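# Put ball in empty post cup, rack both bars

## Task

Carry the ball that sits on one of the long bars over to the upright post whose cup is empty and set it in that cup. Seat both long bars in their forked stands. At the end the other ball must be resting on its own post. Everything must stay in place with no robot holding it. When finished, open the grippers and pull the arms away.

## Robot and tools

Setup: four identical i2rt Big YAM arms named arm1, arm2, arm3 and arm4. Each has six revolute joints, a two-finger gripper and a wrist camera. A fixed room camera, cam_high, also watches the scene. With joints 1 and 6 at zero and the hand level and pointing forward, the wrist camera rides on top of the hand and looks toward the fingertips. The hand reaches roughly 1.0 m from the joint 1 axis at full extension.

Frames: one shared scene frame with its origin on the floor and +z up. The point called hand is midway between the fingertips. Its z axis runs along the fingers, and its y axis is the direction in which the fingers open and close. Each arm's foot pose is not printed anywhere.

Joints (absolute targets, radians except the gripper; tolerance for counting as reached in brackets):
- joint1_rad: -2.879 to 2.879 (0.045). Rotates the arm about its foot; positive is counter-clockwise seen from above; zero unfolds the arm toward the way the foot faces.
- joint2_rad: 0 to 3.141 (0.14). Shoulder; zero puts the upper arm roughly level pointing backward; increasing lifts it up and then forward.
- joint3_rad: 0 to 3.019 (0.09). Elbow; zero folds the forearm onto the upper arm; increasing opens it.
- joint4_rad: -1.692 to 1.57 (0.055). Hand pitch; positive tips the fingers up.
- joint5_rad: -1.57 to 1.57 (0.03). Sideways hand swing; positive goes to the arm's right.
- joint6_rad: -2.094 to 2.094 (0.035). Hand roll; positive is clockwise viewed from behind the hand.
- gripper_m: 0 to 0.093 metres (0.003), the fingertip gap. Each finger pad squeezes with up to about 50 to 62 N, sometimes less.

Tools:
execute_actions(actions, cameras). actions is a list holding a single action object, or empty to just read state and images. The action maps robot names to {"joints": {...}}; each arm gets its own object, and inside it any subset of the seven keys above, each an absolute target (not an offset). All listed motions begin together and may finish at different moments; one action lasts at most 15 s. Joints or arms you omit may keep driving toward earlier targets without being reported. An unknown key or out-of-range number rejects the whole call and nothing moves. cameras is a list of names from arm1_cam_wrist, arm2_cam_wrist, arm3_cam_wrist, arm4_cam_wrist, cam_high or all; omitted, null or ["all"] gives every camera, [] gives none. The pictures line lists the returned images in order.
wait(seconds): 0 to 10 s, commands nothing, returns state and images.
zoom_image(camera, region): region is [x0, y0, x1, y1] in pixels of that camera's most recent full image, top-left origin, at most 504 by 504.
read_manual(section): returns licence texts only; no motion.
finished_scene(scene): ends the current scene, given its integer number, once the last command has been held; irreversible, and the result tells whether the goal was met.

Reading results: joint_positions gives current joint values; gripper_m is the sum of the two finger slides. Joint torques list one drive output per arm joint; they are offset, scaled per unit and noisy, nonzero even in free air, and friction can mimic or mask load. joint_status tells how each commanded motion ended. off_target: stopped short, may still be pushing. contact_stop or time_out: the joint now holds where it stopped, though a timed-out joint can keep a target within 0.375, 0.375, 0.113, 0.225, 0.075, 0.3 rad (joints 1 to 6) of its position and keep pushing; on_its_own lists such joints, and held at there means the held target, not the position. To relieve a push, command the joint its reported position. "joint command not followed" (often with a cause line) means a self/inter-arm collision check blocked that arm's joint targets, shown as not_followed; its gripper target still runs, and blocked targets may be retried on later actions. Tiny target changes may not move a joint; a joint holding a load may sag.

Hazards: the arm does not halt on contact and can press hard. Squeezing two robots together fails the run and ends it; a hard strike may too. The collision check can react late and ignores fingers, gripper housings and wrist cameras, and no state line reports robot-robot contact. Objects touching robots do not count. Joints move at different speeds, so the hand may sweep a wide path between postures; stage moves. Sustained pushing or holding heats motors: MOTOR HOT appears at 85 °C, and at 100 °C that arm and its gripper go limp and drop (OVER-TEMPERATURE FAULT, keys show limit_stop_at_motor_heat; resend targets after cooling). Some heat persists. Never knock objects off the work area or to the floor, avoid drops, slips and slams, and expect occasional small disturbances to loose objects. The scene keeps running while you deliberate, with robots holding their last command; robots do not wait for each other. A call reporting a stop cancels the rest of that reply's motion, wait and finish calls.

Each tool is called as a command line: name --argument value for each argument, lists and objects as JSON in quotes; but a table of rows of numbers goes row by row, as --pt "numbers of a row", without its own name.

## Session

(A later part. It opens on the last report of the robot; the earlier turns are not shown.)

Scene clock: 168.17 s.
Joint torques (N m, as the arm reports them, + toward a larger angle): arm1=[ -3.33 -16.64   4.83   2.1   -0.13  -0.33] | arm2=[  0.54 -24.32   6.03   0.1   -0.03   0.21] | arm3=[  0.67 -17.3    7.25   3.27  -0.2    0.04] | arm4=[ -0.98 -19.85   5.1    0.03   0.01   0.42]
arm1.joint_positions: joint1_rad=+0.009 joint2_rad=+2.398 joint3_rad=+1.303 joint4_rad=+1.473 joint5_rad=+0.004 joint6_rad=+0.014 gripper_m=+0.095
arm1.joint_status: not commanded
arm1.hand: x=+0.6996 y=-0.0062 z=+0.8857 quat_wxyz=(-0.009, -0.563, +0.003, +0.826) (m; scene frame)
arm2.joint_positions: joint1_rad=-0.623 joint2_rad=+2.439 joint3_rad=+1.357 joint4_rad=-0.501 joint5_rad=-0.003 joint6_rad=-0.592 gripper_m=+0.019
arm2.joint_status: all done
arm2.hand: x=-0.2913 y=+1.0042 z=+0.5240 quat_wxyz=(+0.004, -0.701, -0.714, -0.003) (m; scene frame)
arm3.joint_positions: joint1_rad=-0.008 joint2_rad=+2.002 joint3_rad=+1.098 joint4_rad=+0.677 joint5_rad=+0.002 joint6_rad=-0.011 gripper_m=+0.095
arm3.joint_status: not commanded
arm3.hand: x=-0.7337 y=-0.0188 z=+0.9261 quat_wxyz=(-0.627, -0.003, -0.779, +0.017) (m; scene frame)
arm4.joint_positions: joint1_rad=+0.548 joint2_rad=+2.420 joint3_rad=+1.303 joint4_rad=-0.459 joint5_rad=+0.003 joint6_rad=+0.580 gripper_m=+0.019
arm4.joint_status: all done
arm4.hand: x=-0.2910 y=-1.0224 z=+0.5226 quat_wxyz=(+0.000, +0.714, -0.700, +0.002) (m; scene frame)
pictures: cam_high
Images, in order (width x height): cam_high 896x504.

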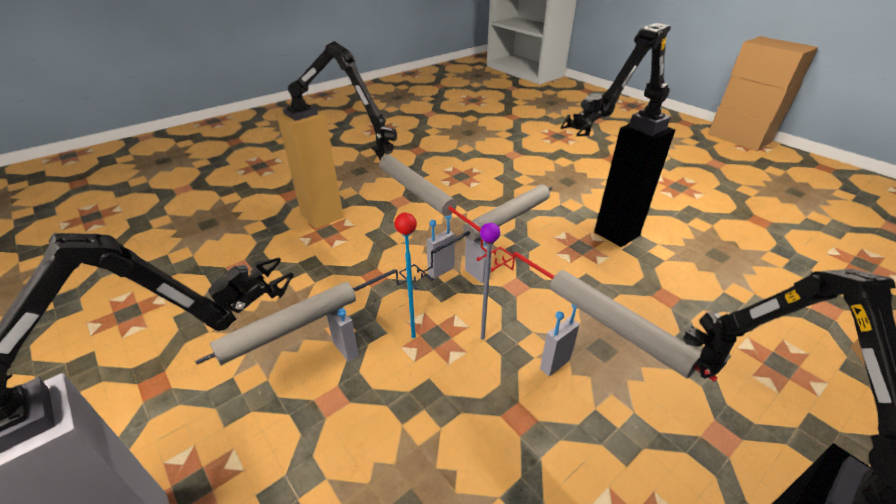

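execute_actions --actions '[{"arm2":{"joints":{"joint2_rad":2.6,"joint3_rad":1.485,"joint4_rad":-0.41}},"arm4":{"joints":{"joint1_rad":0.565,"joint2_rad":2.58,"joint3_rad":1.425,"joint4_rad":-0.38}}}]' --cameras '[]'

execute_actions --actions '[{"arm2":{"joints":{"gripper_m":0.09}},"arm4":{"joints":{"gripper_m":0.09}}}]' --cameras '[]'

execute_actions --actions '[{"arm2":{"joints":{"joint2_rad":2.129,"joint3_rad":1.25,"joint4_rad":-0.76}},"arm4":{"joints":{"joint2_rad":2.10,"joint3_rad":1.2,"joint4_rad":-0.74}}}]' --cameras '["cam_high"]'

Scene clock: 177.73 s.
Joint torques (N m, as the arm reports them, + toward a larger angle): arm1=[ -3.32 -16.64   4.83   2.1   -0.13  -0.32] | arm2=[  0.81 -23.89   5.47   0.48  -0.07   0.2 ] | arm3=[  0.78 -17.67   7.41   3.31  -0.19   0.05] | arm4=[ -1.66 -19.71   4.98   0.53   0.13   0.26]
arm1.joint_positions: joint1_rad=+0.009 joint2_rad=+2.398 joint3_rad=+1.303 joint4_rad=+1.473 joint5_rad=+0.004 joint6_rad=+0.014 gripper_m=+0.095
arm1.joint_status: not commanded
arm1.hand: x=+0.6996 y=-0.0062 z=+0.8857 quat_wxyz=(-0.009, -0.563, +0.003, +0.826) (m; scene frame)
arm2.joint_positions: joint1_rad=-0.626 joint2_rad=+2.617 joint3_rad=+1.461 joint4_rad=-0.415 joint5_rad=-0.001 joint6_rad=-0.592 gripper_m=+0.019
arm2.joint_status: all done
arm2.hand: x=-0.2973 y=+1.0003 z=+0.4496 quat_wxyz=(+0.004, -0.702, -0.712, +0.003) (m; scene frame)
arm3.joint_positions: joint1_rad=-0.008 joint2_rad=+2.002 joint3_rad=+1.098 joint4_rad=+0.677 joint5_rad=+0.002 joint6_rad=-0.011 gripper_m=+0.095
arm3.joint_status: not commanded
arm3.hand: x=-0.7337 y=-0.0188 z=+0.9261 quat_wxyz=(-0.627, -0.003, -0.779, +0.017) (m; scene frame)
arm4.joint_positions: joint1_rad=+0.561 joint2_rad=+2.600 joint3_rad=+1.403 joint4_rad=-0.383 joint5_rad=+0.001 joint6_rad=+0.591 gripper_m=+0.019
arm4.joint_status: all done
arm4.hand: x=-0.2976 y=-1.0256 z=+0.4480 quat_wxyz=(+0.001, +0.714, -0.700, +0.004) (m; scene frame)
pictures: none
No camera images: the call's "cameras" was empty. Leave "cameras" out to get every camera's image.

Scene clock: 178.47 s.
Joint torques (N m, as the arm reports them, + toward a larger angle): arm1=[ -3.28 -16.67   4.83   2.1   -0.13  -0.33] | arm2=[  0.84 -24.16   5.54   0.47  -0.05   0.19] | arm3=[  0.72 -17.59   7.23   3.25  -0.21   0.04] | arm4=[ -1.5  -18.33   4.98   0.59   0.05   0.2 ]
arm1.joint_positions: joint1_rad=+0.009 joint2_rad=+2.398 joint3_rad=+1.303 joint4_rad=+1.473 joint5_rad=+0.004 joint6_rad=+0.014 gripper_m=+0.095
arm1.joint_status: not commanded
arm1.hand: x=+0.6996 y=-0.0062 z=+0.8857 quat_wxyz=(-0.009, -0.563, +0.003, +0.826) (m; scene frame)
arm2.joint_positions: joint1_rad=-0.626 joint2_rad=+2.617 joint3_rad=+1.462 joint4_rad=-0.415 joint5_rad=-0.002 joint6_rad=-0.592 gripper_m=+0.090
arm2.joint_status: all done
arm2.hand: x=-0.2976 y=+0.9995 z=+0.4500 quat_wxyz=(+0.003, -0.702, -0.712, +0.004) (m; scene frame)
arm3.joint_positions: joint1_rad=-0.008 joint2_rad=+2.002 joint3_rad=+1.098 joint4_rad=+0.677 joint5_rad=+0.002 joint6_rad=-0.011 gripper_m=+0.095
arm3.joint_status: not commanded
arm3.hand: x=-0.7337 y=-0.0188 z=+0.9261 quat_wxyz=(-0.627, -0.003, -0.779, +0.017) (m; scene frame)
arm4.joint_positions: joint1_rad=+0.561 joint2_rad=+2.586 joint3_rad=+1.403 joint4_rad=-0.383 joint5_rad=+0.001 joint6_rad=+0.602 gripper_m=+0.090
arm4.joint_status: all done
arm4.hand: x=-0.3012 y=-1.0202 z=+0.4550 quat_wxyz=(+0.000, +0.711, -0.704, -0.002) (m; scene frame)
pictures: none
No camera images: the call's "cameras" was empty. Leave "cameras" out to get every camera's image.

Scene clock: 179.90 s.
Joint torques (N m, as the arm reports them, + toward a larger angle): arm1=[ -3.32 -16.63   4.84   2.1   -0.13  -0.33] | arm2=[  0.8  -17.16   6.25  -0.3   -0.04   0.19] | arm3=[  0.53 -17.38   7.33   3.29  -0.21   0.07] | arm4=[ -0.81 -15.84   5.3   -0.21   0.05   0.22]
arm1.joint_positions: joint1_rad=+0.009 joint2_rad=+2.398 joint3_rad=+1.303 joint4_rad=+1.473 joint5_rad=+0.004 joint6_rad=+0.014 gripper_m=+0.095
arm1.joint_status: not commanded
arm1.hand: x=+0.6996 y=-0.0062 z=+0.8857 quat_wxyz=(-0.009, -0.563, +0.003, +0.826) (m; scene frame)
arm2.joint_positions: joint1_rad=-0.626 joint2_rad=+2.103 joint3_rad=+1.246 joint4_rad=-0.751 joint5_rad=-0.002 joint6_rad=-0.592 gripper_m=+0.090
arm2.joint_status: all done
arm2.hand: x=-0.2816 y=+1.0200 z=+0.6715 quat_wxyz=(+0.007, -0.702, -0.712, -0.015) (m; scene frame)
arm3.joint_positions: joint1_rad=-0.008 joint2_rad=+2.002 joint3_rad=+1.098 joint4_rad=+0.677 joint5_rad=+0.002 joint6_rad=-0.011 gripper_m=+0.095
arm3.joint_status: not commanded
arm3.hand: x=-0.7337 y=-0.0188 z=+0.9261 quat_wxyz=(-0.627, -0.003, -0.779, +0.017) (m; scene frame)
arm4.joint_positions: joint1_rad=+0.561 joint2_rad=+2.089 joint3_rad=+1.200 joint4_rad=-0.729 joint5_rad=+0.001 joint6_rad=+0.603 gripper_m=+0.090
arm4.joint_status: all done
arm4.hand: x=-0.2853 y=-1.0423 z=+0.6657 quat_wxyz=(+0.004, +0.710, -0.704, +0.023) (m; scene frame)
pictures: cam_high
Images, in order (width x height): cam_high 896x504.

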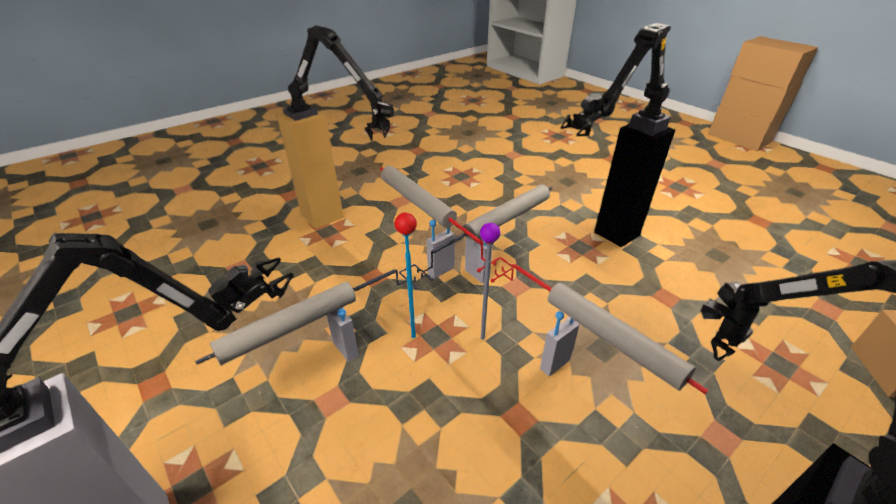

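finished_scene --scene 1

The scene is finished: the task was done.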